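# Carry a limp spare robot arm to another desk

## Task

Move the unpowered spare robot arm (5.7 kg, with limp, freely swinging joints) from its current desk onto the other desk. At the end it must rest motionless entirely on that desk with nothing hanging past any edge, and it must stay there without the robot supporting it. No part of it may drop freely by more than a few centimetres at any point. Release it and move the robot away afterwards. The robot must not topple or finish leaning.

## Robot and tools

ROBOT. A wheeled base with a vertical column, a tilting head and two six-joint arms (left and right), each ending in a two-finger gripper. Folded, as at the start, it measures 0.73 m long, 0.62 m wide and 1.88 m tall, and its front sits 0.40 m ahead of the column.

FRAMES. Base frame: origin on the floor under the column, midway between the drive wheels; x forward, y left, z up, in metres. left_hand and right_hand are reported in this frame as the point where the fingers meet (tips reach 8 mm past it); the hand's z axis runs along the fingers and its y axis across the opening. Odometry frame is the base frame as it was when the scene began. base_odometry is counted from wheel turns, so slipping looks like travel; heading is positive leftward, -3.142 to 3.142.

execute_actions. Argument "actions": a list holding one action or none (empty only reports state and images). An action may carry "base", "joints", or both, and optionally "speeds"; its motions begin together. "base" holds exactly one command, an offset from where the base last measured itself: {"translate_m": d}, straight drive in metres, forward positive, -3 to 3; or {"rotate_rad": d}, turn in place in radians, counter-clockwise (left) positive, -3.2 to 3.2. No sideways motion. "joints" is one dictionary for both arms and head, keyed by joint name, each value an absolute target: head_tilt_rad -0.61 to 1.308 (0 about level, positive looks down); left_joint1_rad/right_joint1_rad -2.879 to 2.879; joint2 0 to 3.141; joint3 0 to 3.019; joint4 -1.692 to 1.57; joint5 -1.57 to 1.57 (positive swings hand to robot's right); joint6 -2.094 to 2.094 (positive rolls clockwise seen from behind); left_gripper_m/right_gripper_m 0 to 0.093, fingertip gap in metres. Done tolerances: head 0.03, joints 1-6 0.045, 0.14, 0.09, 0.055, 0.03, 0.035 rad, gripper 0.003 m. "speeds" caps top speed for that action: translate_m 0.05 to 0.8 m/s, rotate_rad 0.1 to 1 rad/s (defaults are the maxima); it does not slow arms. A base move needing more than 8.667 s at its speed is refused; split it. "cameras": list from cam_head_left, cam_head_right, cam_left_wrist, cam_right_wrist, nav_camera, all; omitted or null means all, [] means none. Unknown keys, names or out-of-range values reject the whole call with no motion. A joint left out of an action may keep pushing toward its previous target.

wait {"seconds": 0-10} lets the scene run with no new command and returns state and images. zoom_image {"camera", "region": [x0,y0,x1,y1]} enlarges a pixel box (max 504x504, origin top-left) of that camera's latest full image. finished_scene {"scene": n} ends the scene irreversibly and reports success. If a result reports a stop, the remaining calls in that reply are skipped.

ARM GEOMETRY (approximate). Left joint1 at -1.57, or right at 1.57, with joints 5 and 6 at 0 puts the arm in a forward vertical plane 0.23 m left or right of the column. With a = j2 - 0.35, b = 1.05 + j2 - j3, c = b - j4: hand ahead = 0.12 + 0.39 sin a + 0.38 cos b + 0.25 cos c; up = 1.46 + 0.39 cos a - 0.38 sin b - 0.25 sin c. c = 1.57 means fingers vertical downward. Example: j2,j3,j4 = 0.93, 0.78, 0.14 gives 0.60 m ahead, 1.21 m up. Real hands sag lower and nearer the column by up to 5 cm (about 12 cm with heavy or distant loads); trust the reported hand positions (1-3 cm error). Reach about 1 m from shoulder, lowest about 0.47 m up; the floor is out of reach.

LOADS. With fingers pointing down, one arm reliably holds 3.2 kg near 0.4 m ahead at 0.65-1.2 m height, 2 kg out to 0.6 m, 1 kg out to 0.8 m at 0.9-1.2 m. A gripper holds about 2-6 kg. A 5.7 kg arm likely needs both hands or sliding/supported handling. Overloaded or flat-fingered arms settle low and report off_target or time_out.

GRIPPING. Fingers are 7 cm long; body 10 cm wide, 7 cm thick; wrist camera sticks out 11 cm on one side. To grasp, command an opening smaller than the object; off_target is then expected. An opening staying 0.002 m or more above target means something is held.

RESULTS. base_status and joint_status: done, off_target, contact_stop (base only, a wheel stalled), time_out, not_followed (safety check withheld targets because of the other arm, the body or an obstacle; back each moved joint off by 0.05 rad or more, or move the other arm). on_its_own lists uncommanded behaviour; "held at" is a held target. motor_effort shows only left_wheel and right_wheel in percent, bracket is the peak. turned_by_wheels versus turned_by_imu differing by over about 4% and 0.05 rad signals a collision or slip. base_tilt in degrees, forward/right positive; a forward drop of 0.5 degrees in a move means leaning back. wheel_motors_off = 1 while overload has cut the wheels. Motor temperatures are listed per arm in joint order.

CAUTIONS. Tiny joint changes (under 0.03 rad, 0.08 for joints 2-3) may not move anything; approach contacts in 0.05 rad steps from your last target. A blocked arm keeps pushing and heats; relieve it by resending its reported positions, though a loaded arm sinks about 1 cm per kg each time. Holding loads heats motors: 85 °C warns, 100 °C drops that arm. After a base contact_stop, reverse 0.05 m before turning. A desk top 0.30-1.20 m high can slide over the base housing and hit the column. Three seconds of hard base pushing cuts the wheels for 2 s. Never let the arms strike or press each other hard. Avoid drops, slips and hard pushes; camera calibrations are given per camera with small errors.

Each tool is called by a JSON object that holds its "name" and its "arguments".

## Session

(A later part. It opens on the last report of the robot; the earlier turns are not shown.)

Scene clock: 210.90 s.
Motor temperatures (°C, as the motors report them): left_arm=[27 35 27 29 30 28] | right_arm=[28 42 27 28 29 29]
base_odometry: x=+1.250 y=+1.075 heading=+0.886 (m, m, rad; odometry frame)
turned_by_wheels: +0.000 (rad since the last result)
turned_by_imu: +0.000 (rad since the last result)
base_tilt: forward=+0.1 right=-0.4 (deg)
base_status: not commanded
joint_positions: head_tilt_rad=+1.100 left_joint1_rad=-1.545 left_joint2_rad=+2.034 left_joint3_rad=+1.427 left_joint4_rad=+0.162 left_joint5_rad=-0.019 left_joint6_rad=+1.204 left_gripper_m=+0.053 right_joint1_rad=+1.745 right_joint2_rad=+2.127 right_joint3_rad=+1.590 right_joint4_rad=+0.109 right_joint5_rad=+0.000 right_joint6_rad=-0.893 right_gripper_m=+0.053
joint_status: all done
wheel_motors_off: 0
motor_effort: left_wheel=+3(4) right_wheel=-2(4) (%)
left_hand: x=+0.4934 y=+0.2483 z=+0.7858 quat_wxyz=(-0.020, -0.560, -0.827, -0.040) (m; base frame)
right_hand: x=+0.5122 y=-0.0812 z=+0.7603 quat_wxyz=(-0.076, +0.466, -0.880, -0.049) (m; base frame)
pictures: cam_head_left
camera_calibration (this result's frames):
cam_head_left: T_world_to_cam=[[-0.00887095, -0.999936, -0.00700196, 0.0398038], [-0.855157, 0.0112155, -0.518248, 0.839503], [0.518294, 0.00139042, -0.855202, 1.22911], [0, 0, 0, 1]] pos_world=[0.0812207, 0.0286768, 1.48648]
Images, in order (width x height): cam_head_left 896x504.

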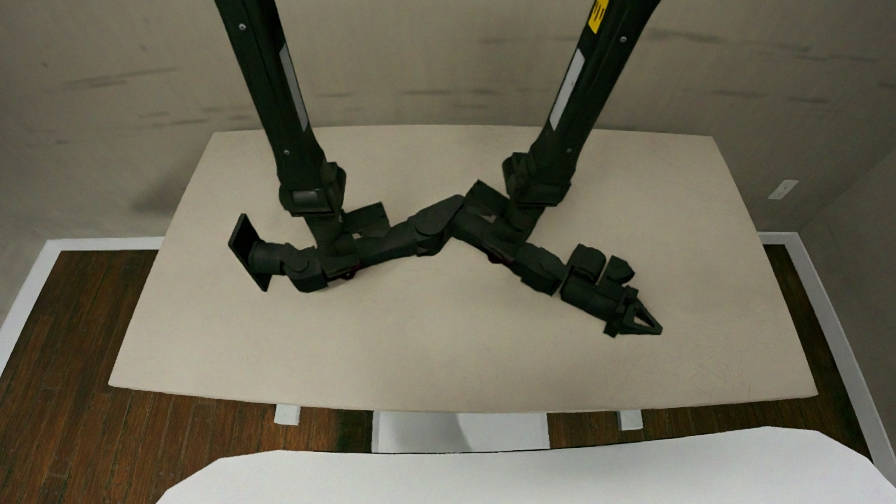

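{"name": "execute_actions", "arguments": {"actions": []}}

{"name": "execute_actions", "arguments": {"actions": [{"joints":{"left_gripper_m":0.065,"right_gripper_m":0.065}}], "cameras": ["cam_head_left"]}}

Scene clock: 217.57 s.
Motor temperatures (°C, as the motors report them): left_arm=[27 34 27 29 30 28] | right_arm=[28 41 27 28 29 29]
base_odometry: x=+1.250 y=+1.075 heading=+0.886 (m, m, rad; odometry frame)
turned_by_wheels: +0.000 (rad since the last result)
turned_by_imu: +0.000 (rad since the last result)
base_tilt: forward=+0.1 right=-0.5 (deg)
base_status: not commanded
joint_positions: head_tilt_rad=+1.100 left_joint1_rad=-1.545 left_joint2_rad=+2.034 left_joint3_rad=+1.427 left_joint4_rad=+0.162 left_joint5_rad=-0.019 left_joint6_rad=+1.204 left_gripper_m=+0.053 right_joint1_rad=+1.745 right_joint2_rad=+2.127 right_joint3_rad=+1.590 right_joint4_rad=+0.109 right_joint5_rad=+0.000 right_joint6_rad=-0.893 right_gripper_m=+0.053
joint_status: all done
wheel_motors_off: 0
motor_effort: left_wheel=+4(4) right_wheel=-2(4) (%)
left_hand: x=+0.4934 y=+0.2483 z=+0.7858 quat_wxyz=(-0.020, -0.560, -0.827, -0.040) (m; base frame)
right_hand: x=+0.5122 y=-0.0812 z=+0.7603 quat_wxyz=(-0.076, +0.466, -0.880, -0.049) (m; base frame)
pictures: cam_head_left, cam_head_right, cam_left_wrist, cam_right_wrist, nav_camera
camera_calibration (this result's frames):
cam_head_left: T_world_to_cam=[[-0.00887095, -0.999936, -0.00700196, 0.0398038], [-0.855157, 0.0112155, -0.518248, 0.839503], [0.518294, 0.00139042, -0.855202, 1.22911], [0, 0, 0, 1]] pos_world=[0.0812207, 0.0286768, 1.48648]
cam_head_right: T_world_to_cam=[[-0.0186502, -0.999825, -0.00150857, -0.0374137], [-0.850474, 0.0166576, -0.525754, 0.845336], [0.525687, -0.00852243, -0.850635, 1.21675], [0, 0, 0, 1]] pos_world=[0.078607, -0.0411187, 1.47939]
cam_left_wrist: T_world_to_cam=[[-0.926358, -0.364906, -0.0932966, 0.618481], [-0.345981, 0.726524, 0.593683, -0.474765], [-0.148857, 0.582242, -0.799272, 0.679575], [0, 0, 0, 1]] pos_world=[0.509834, 0.174939, 0.882727]
cam_right_wrist: T_world_to_cam=[[0.827865, -0.560695, -0.0161301, -0.454927], [-0.498244, -0.748257, 0.438023, -0.138107], [-0.257667, -0.354587, -0.898819, 0.907654], [0, 0, 0, 1]] pos_world=[0.541679, -0.036572, 0.868973]
Images, in order (width x height): cam_head_left 896x504, cam_head_right 896x504, cam_left_wrist 616x616, cam_right_wrist 616x616, nav_camera 896x504.

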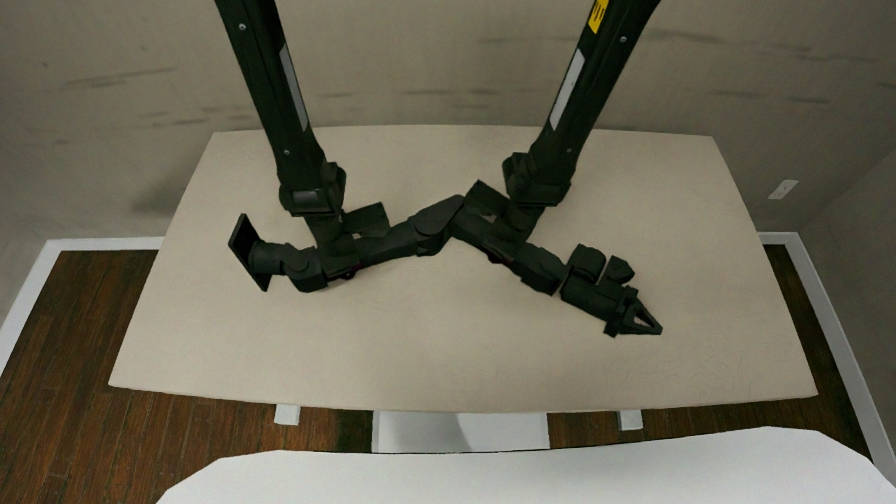

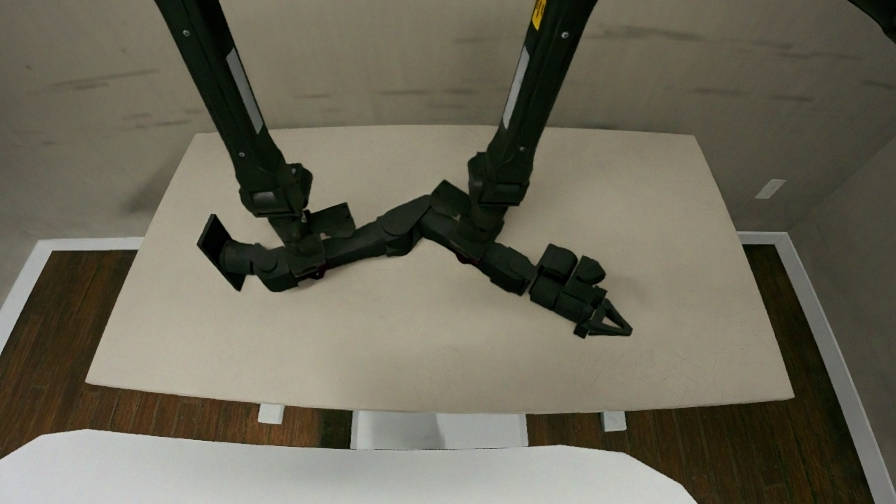

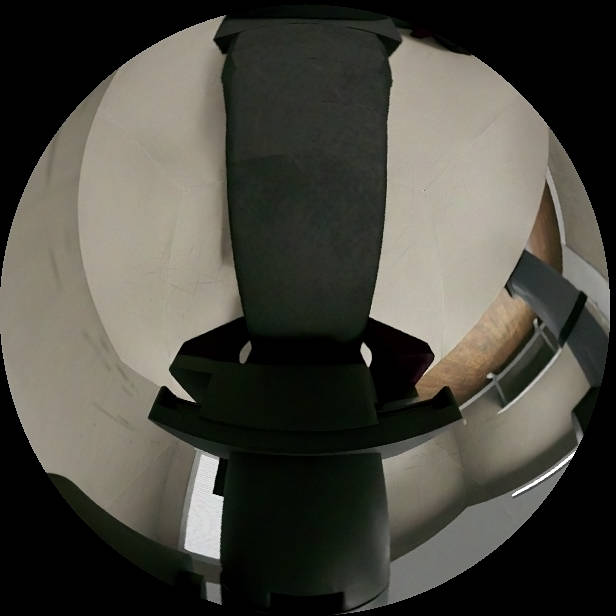

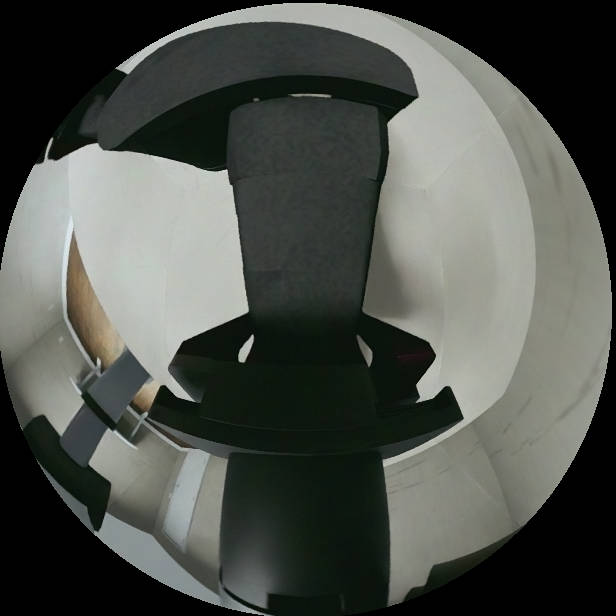

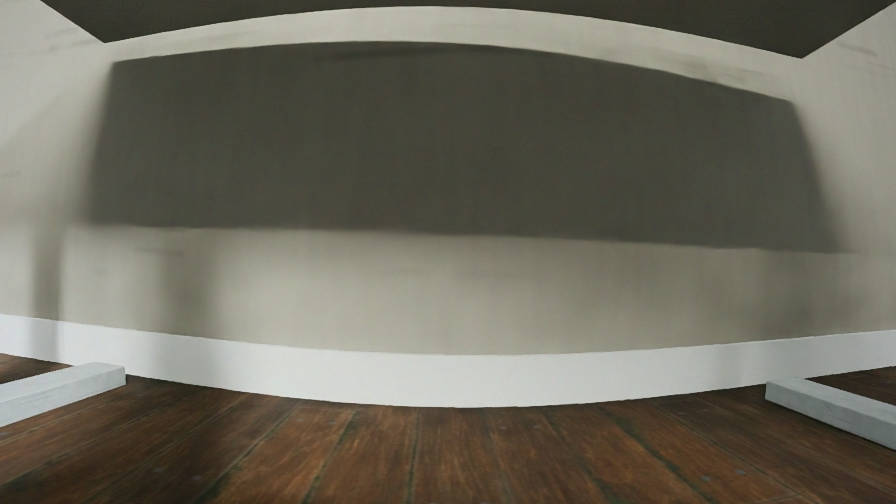

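Scene clock: 218.47 s.
Motor temperatures (°C, as the motors report them): left_arm=[27 34 27 29 30 28] | right_arm=[28 40 27 28 29 29]
base_odometry: x=+1.250 y=+1.075 heading=+0.886 (m, m, rad; odometry frame)
turned_by_wheels: +0.000 (rad since the last result)
turned_by_imu: +0.000 (rad since the last result)
base_tilt: forward=+0.1 right=-0.4 (deg)
base_status: not commanded
joint_positions: head_tilt_rad=+1.100 left_joint1_rad=-1.546 left_joint2_rad=+2.036 left_joint3_rad=+1.440 left_joint4_rad=+0.161 left_joint5_rad=-0.003 left_joint6_rad=+1.168 left_gripper_m=+0.065 right_joint1_rad=+1.768 right_joint2_rad=+2.127 right_joint3_rad=+1.615 right_joint4_rad=+0.109 right_joint5_rad=+0.000 right_joint6_rad=-0.912 right_gripper_m=+0.065
joint_status: all done
wheel_motors_off: 0
motor_effort: left_wheel=+4(4) right_wheel=-3(3) (%)
left_hand: x=+0.5000 y=+0.2450 z=+0.7849 quat_wxyz=(-0.030, -0.546, -0.837, -0.035) (m; base frame)
right_hand: x=+0.5256 y=-0.0611 z=+0.7638 quat_wxyz=(-0.092, +0.477, -0.872, -0.053) (m; base frame)
pictures: cam_head_left
camera_calibration (this result's frames):
cam_head_left: T_world_to_cam=[[-0.00887095, -0.999936, -0.00700196, 0.0398038], [-0.855157, 0.0112155, -0.518248, 0.839503], [0.518294, 0.00139042, -0.855202, 1.22911], [0, 0, 0, 1]] pos_world=[0.0812207, 0.0286768, 1.48648]
Images, in order (width x height): cam_head_left 896x504.

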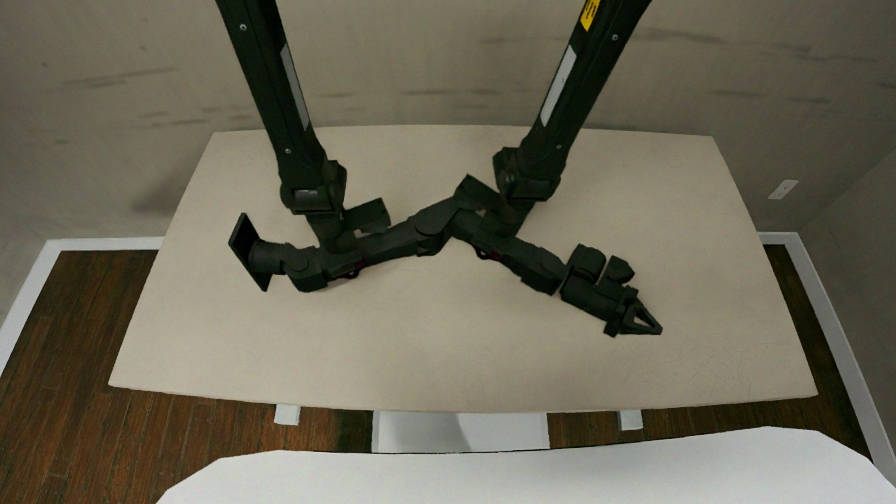

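{"name": "execute_actions", "arguments": {"actions": [{"joints":{"left_gripper_m":0.09,"right_gripper_m":0.09,"left_joint2_rad":1.97,"left_joint3_rad":1.40,"right_joint2_rad":2.05,"right_joint3_rad":1.57}}], "cameras": ["cam_head_left"]}}

Scene clock: 223.97 s.
Motor temperatures (°C, as the motors report them): left_arm=[27 34 27 29 30 28] | right_arm=[28 40 27 28 29 29]
base_odometry: x=+1.250 y=+1.075 heading=+0.886 (m, m, rad; odometry frame)
turned_by_wheels: +0.000 (rad since the last result)
turned_by_imu: +0.000 (rad since the last result)
base_tilt: forward=+0.1 right=-0.4 (deg)
base_status: not commanded
joint_positions: head_tilt_rad=+1.100 left_joint1_rad=-1.546 left_joint2_rad=+1.979 left_joint3_rad=+1.399 left_joint4_rad=+0.161 left_joint5_rad=-0.003 left_joint6_rad=+1.167 left_gripper_m=+0.090 right_joint1_rad=+1.768 right_joint2_rad=+2.051 right_joint3_rad=+1.565 right_joint4_rad=+0.109 right_joint5_rad=-0.001 right_joint6_rad=-0.913 right_gripper_m=+0.090
joint_status: all done
wheel_motors_off: 0
motor_effort: left_wheel=+4(4) right_wheel=-3(3) (%)
left_hand: x=+0.5120 y=+0.2446 z=+0.8068 quat_wxyz=(-0.037, -0.545, -0.836, -0.039) (m; base frame)
right_hand: x=+0.5474 y=-0.0635 z=+0.7937 quat_wxyz=(-0.105, +0.476, -0.872, -0.048) (m; base frame)
pictures: cam_head_left
camera_calibration (this result's frames):
cam_head_left: T_world_to_cam=[[-0.00887095, -0.999936, -0.00700196, 0.0398038], [-0.855157, 0.0112155, -0.518248, 0.839503], [0.518294, 0.00139042, -0.855201, 1.22911], [0, 0, 0, 1]] pos_world=[0.0812207, 0.0286768, 1.48648]
Images, in order (width x height): cam_head_left 896x504.

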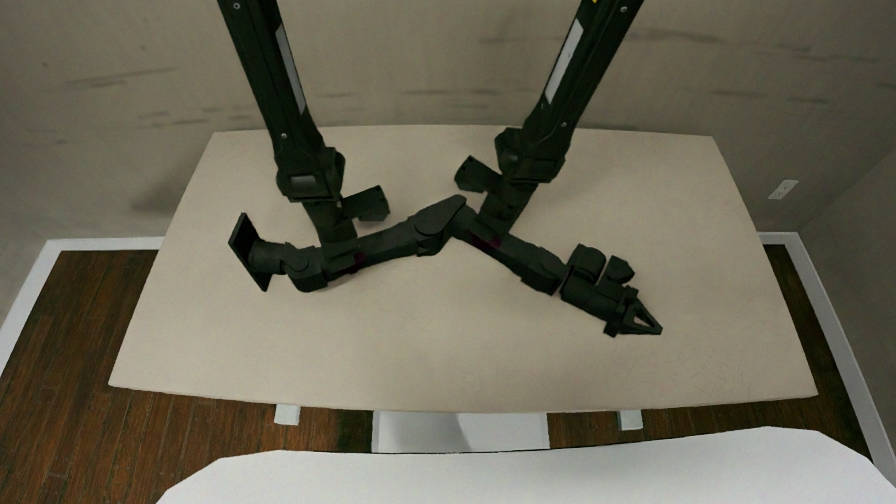

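{"name": "execute_actions", "arguments": {"actions": [{"joints":{"left_joint2_rad":1.8,"left_joint3_rad":1.22,"right_joint2_rad":1.88,"right_joint3_rad":1.39}}], "cameras": ["cam_head_left"]}}

{"name": "execute_actions", "arguments": {"actions": [{"joints":{"left_joint2_rad":1.55,"left_joint3_rad":0.95,"right_joint2_rad":1.6,"right_joint3_rad":1.05}}], "cameras": ["cam_head_left"]}}

Scene clock: 227.37 s.
Motor temperatures (°C, as the motors report them): left_arm=[27 34 27 29 30 28] | right_arm=[28 40 27 28 29 29]
base_odometry: x=+1.250 y=+1.075 heading=+0.886 (m, m, rad; odometry frame)
turned_by_wheels: +0.000 (rad since the last result)
turned_by_imu: +0.000 (rad since the last result)
base_tilt: forward=+0.2 right=-0.4 (deg)
base_status: not commanded
joint_positions: head_tilt_rad=+1.100 left_joint1_rad=-1.546 left_joint2_rad=+1.792 left_joint3_rad=+1.223 left_joint4_rad=+0.161 left_joint5_rad=-0.003 left_joint6_rad=+1.167 left_gripper_m=+0.090 right_joint1_rad=+1.768 right_joint2_rad=+1.867 right_joint3_rad=+1.393 right_joint4_rad=+0.111 right_joint5_rad=-0.001 right_joint6_rad=-0.913 right_gripper_m=+0.090
joint_status: all done
wheel_motors_off: 0
motor_effort: left_wheel=+3(4) right_wheel=-3(4) (%)
left_hand: x=+0.5164 y=+0.2431 z=+0.8786 quat_wxyz=(-0.041, -0.545, -0.836, -0.042) (m; base frame)
right_hand: x=+0.5585 y=-0.0746 z=+0.8638 quat_wxyz=(-0.111, +0.475, -0.872, -0.046) (m; base frame)
pictures: cam_head_left
camera_calibration (this result's frames):
cam_head_left: T_world_to_cam=[[-0.00887095, -0.999936, -0.00700196, 0.0398038], [-0.855157, 0.0112155, -0.518248, 0.839503], [0.518294, 0.00139042, -0.855202, 1.22911], [0, 0, 0, 1]] pos_world=[0.0812207, 0.0286768, 1.48648]
Images, in order (width x height): cam_head_left 896x504.

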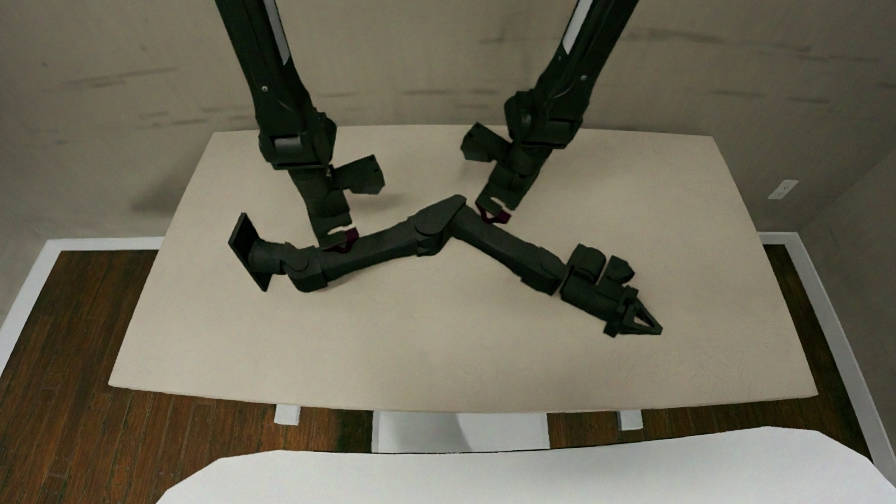

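Scene clock: 228.57 s.
Motor temperatures (°C, as the motors report them): left_arm=[27 34 27 29 30 28] | right_arm=[28 39 27 28 29 29]
base_odometry: x=+1.250 y=+1.075 heading=+0.886 (m, m, rad; odometry frame)
turned_by_wheels: +0.000 (rad since the last result)
turned_by_imu: +0.000 (rad since the last result)
base_tilt: forward=+0.1 right=-0.2 (deg)
base_status: not commanded
joint_positions: head_tilt_rad=+1.100 left_joint1_rad=-1.546 left_joint2_rad=+1.540 left_joint3_rad=+0.955 left_joint4_rad=+0.161 left_joint5_rad=-0.003 left_joint6_rad=+1.167 left_gripper_m=+0.090 right_joint1_rad=+1.768 right_joint2_rad=+1.590 right_joint3_rad=+1.056 right_joint4_rad=+0.111 right_joint5_rad=-0.001 right_joint6_rad=-0.913 right_gripper_m=+0.090
joint_status: all done
wheel_motors_off: 0
motor_effort: left_wheel=+4(3) right_wheel=-3(3) (%)
left_hand: x=+0.4824 y=+0.2406 z=+0.9721 quat_wxyz=(-0.035, -0.545, -0.837, -0.038) (m; base frame)
right_hand: x=+0.5028 y=-0.0976 z=+0.9642 quat_wxyz=(-0.084, +0.479, -0.872, -0.057) (m; base frame)
pictures: cam_head_left
camera_calibration (this result's frames):
cam_head_left: T_world_to_cam=[[-0.00887095, -0.999936, -0.00700196, 0.0398038], [-0.855157, 0.0112155, -0.518248, 0.839503], [0.518294, 0.00139042, -0.855202, 1.22911], [0, 0, 0, 1]] pos_world=[0.0812207, 0.0286768, 1.48648]
Images, in order (width x height): cam_head_left 896x504.

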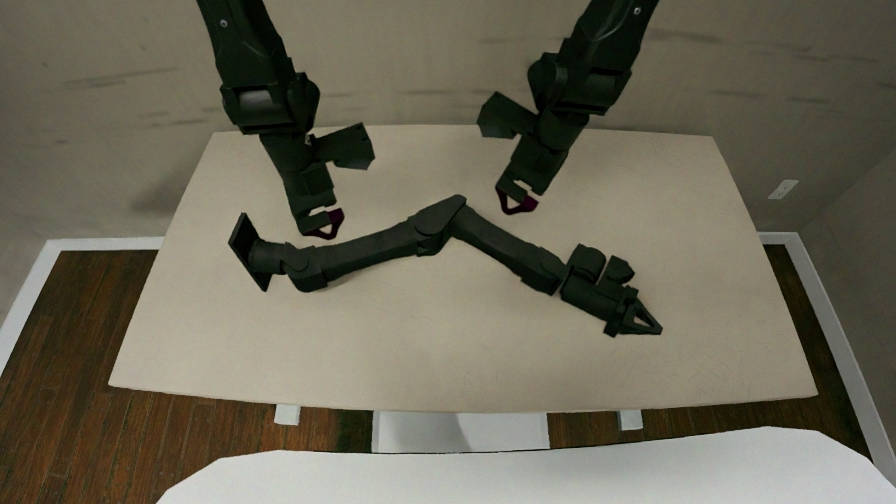

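{"name": "execute_actions", "arguments": {"actions": [{"base":{"translate_m":-0.6},"joints":{"head_tilt_rad":0.7}}], "cameras": ["cam_head_left"]}}

Scene clock: 232.37 s.
Motor temperatures (°C, as the motors report them): left_arm=[27 34 27 29 30 28] | right_arm=[28 39 27 28 29 29]
base_odometry: x=+0.870 y=+0.610 heading=+0.887 (m, m, rad; odometry frame)
turned_by_wheels: +0.001 (rad since the last result)
turned_by_imu: +0.003 (rad since the last result)
base_tilt: forward=+0.2 right=-0.3 (deg)
base_status: done
joint_positions: head_tilt_rad=+0.716 left_joint1_rad=-1.546 left_joint2_rad=+1.542 left_joint3_rad=+0.948 left_joint4_rad=+0.161 left_joint5_rad=-0.003 left_joint6_rad=+1.167 left_gripper_m=+0.090 right_joint1_rad=+1.770 right_joint2_rad=+1.595 right_joint3_rad=+1.049 right_joint4_rad=+0.111 right_joint5_rad=-0.001 right_joint6_rad=-0.913 right_gripper_m=+0.090
joint_status: all done
wheel_motors_off: 0
motor_effort: left_wheel=+1(50) right_wheel=-1(36) (%)
left_hand: x=+0.4773 y=+0.2406 z=+0.9713 quat_wxyz=(-0.031, -0.545, -0.837, -0.035) (m; base frame)
right_hand: x=+0.4952 y=-0.0972 z=+0.9621 quat_wxyz=(-0.078, +0.479, -0.872, -0.060) (m; base frame)
pictures: cam_head_left
camera_calibration (this result's frames):
cam_head_left: T_world_to_cam=[[-0.00560519, -0.999936, -0.00981341, 0.0439701], [-0.599007, 0.0112155, -0.800665, 1.26162], [0.800724, 0.00139042, -0.599031, 0.820484], [0, 0, 0, 1]] pos_world=[0.0989824, 0.0286768, 1.50206]
Images, in order (width x height): cam_head_left 896x504.

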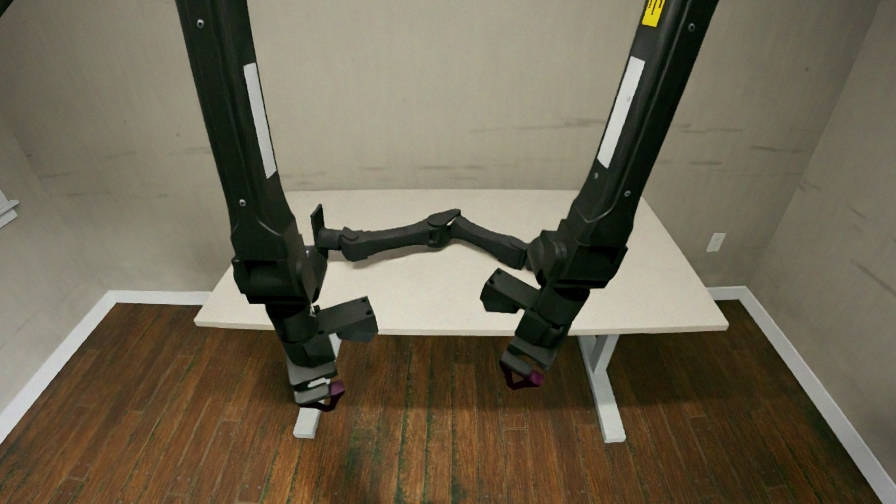

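{"name": "finished_scene", "arguments": {"scene": 2}}

The scene is finished: the task was done.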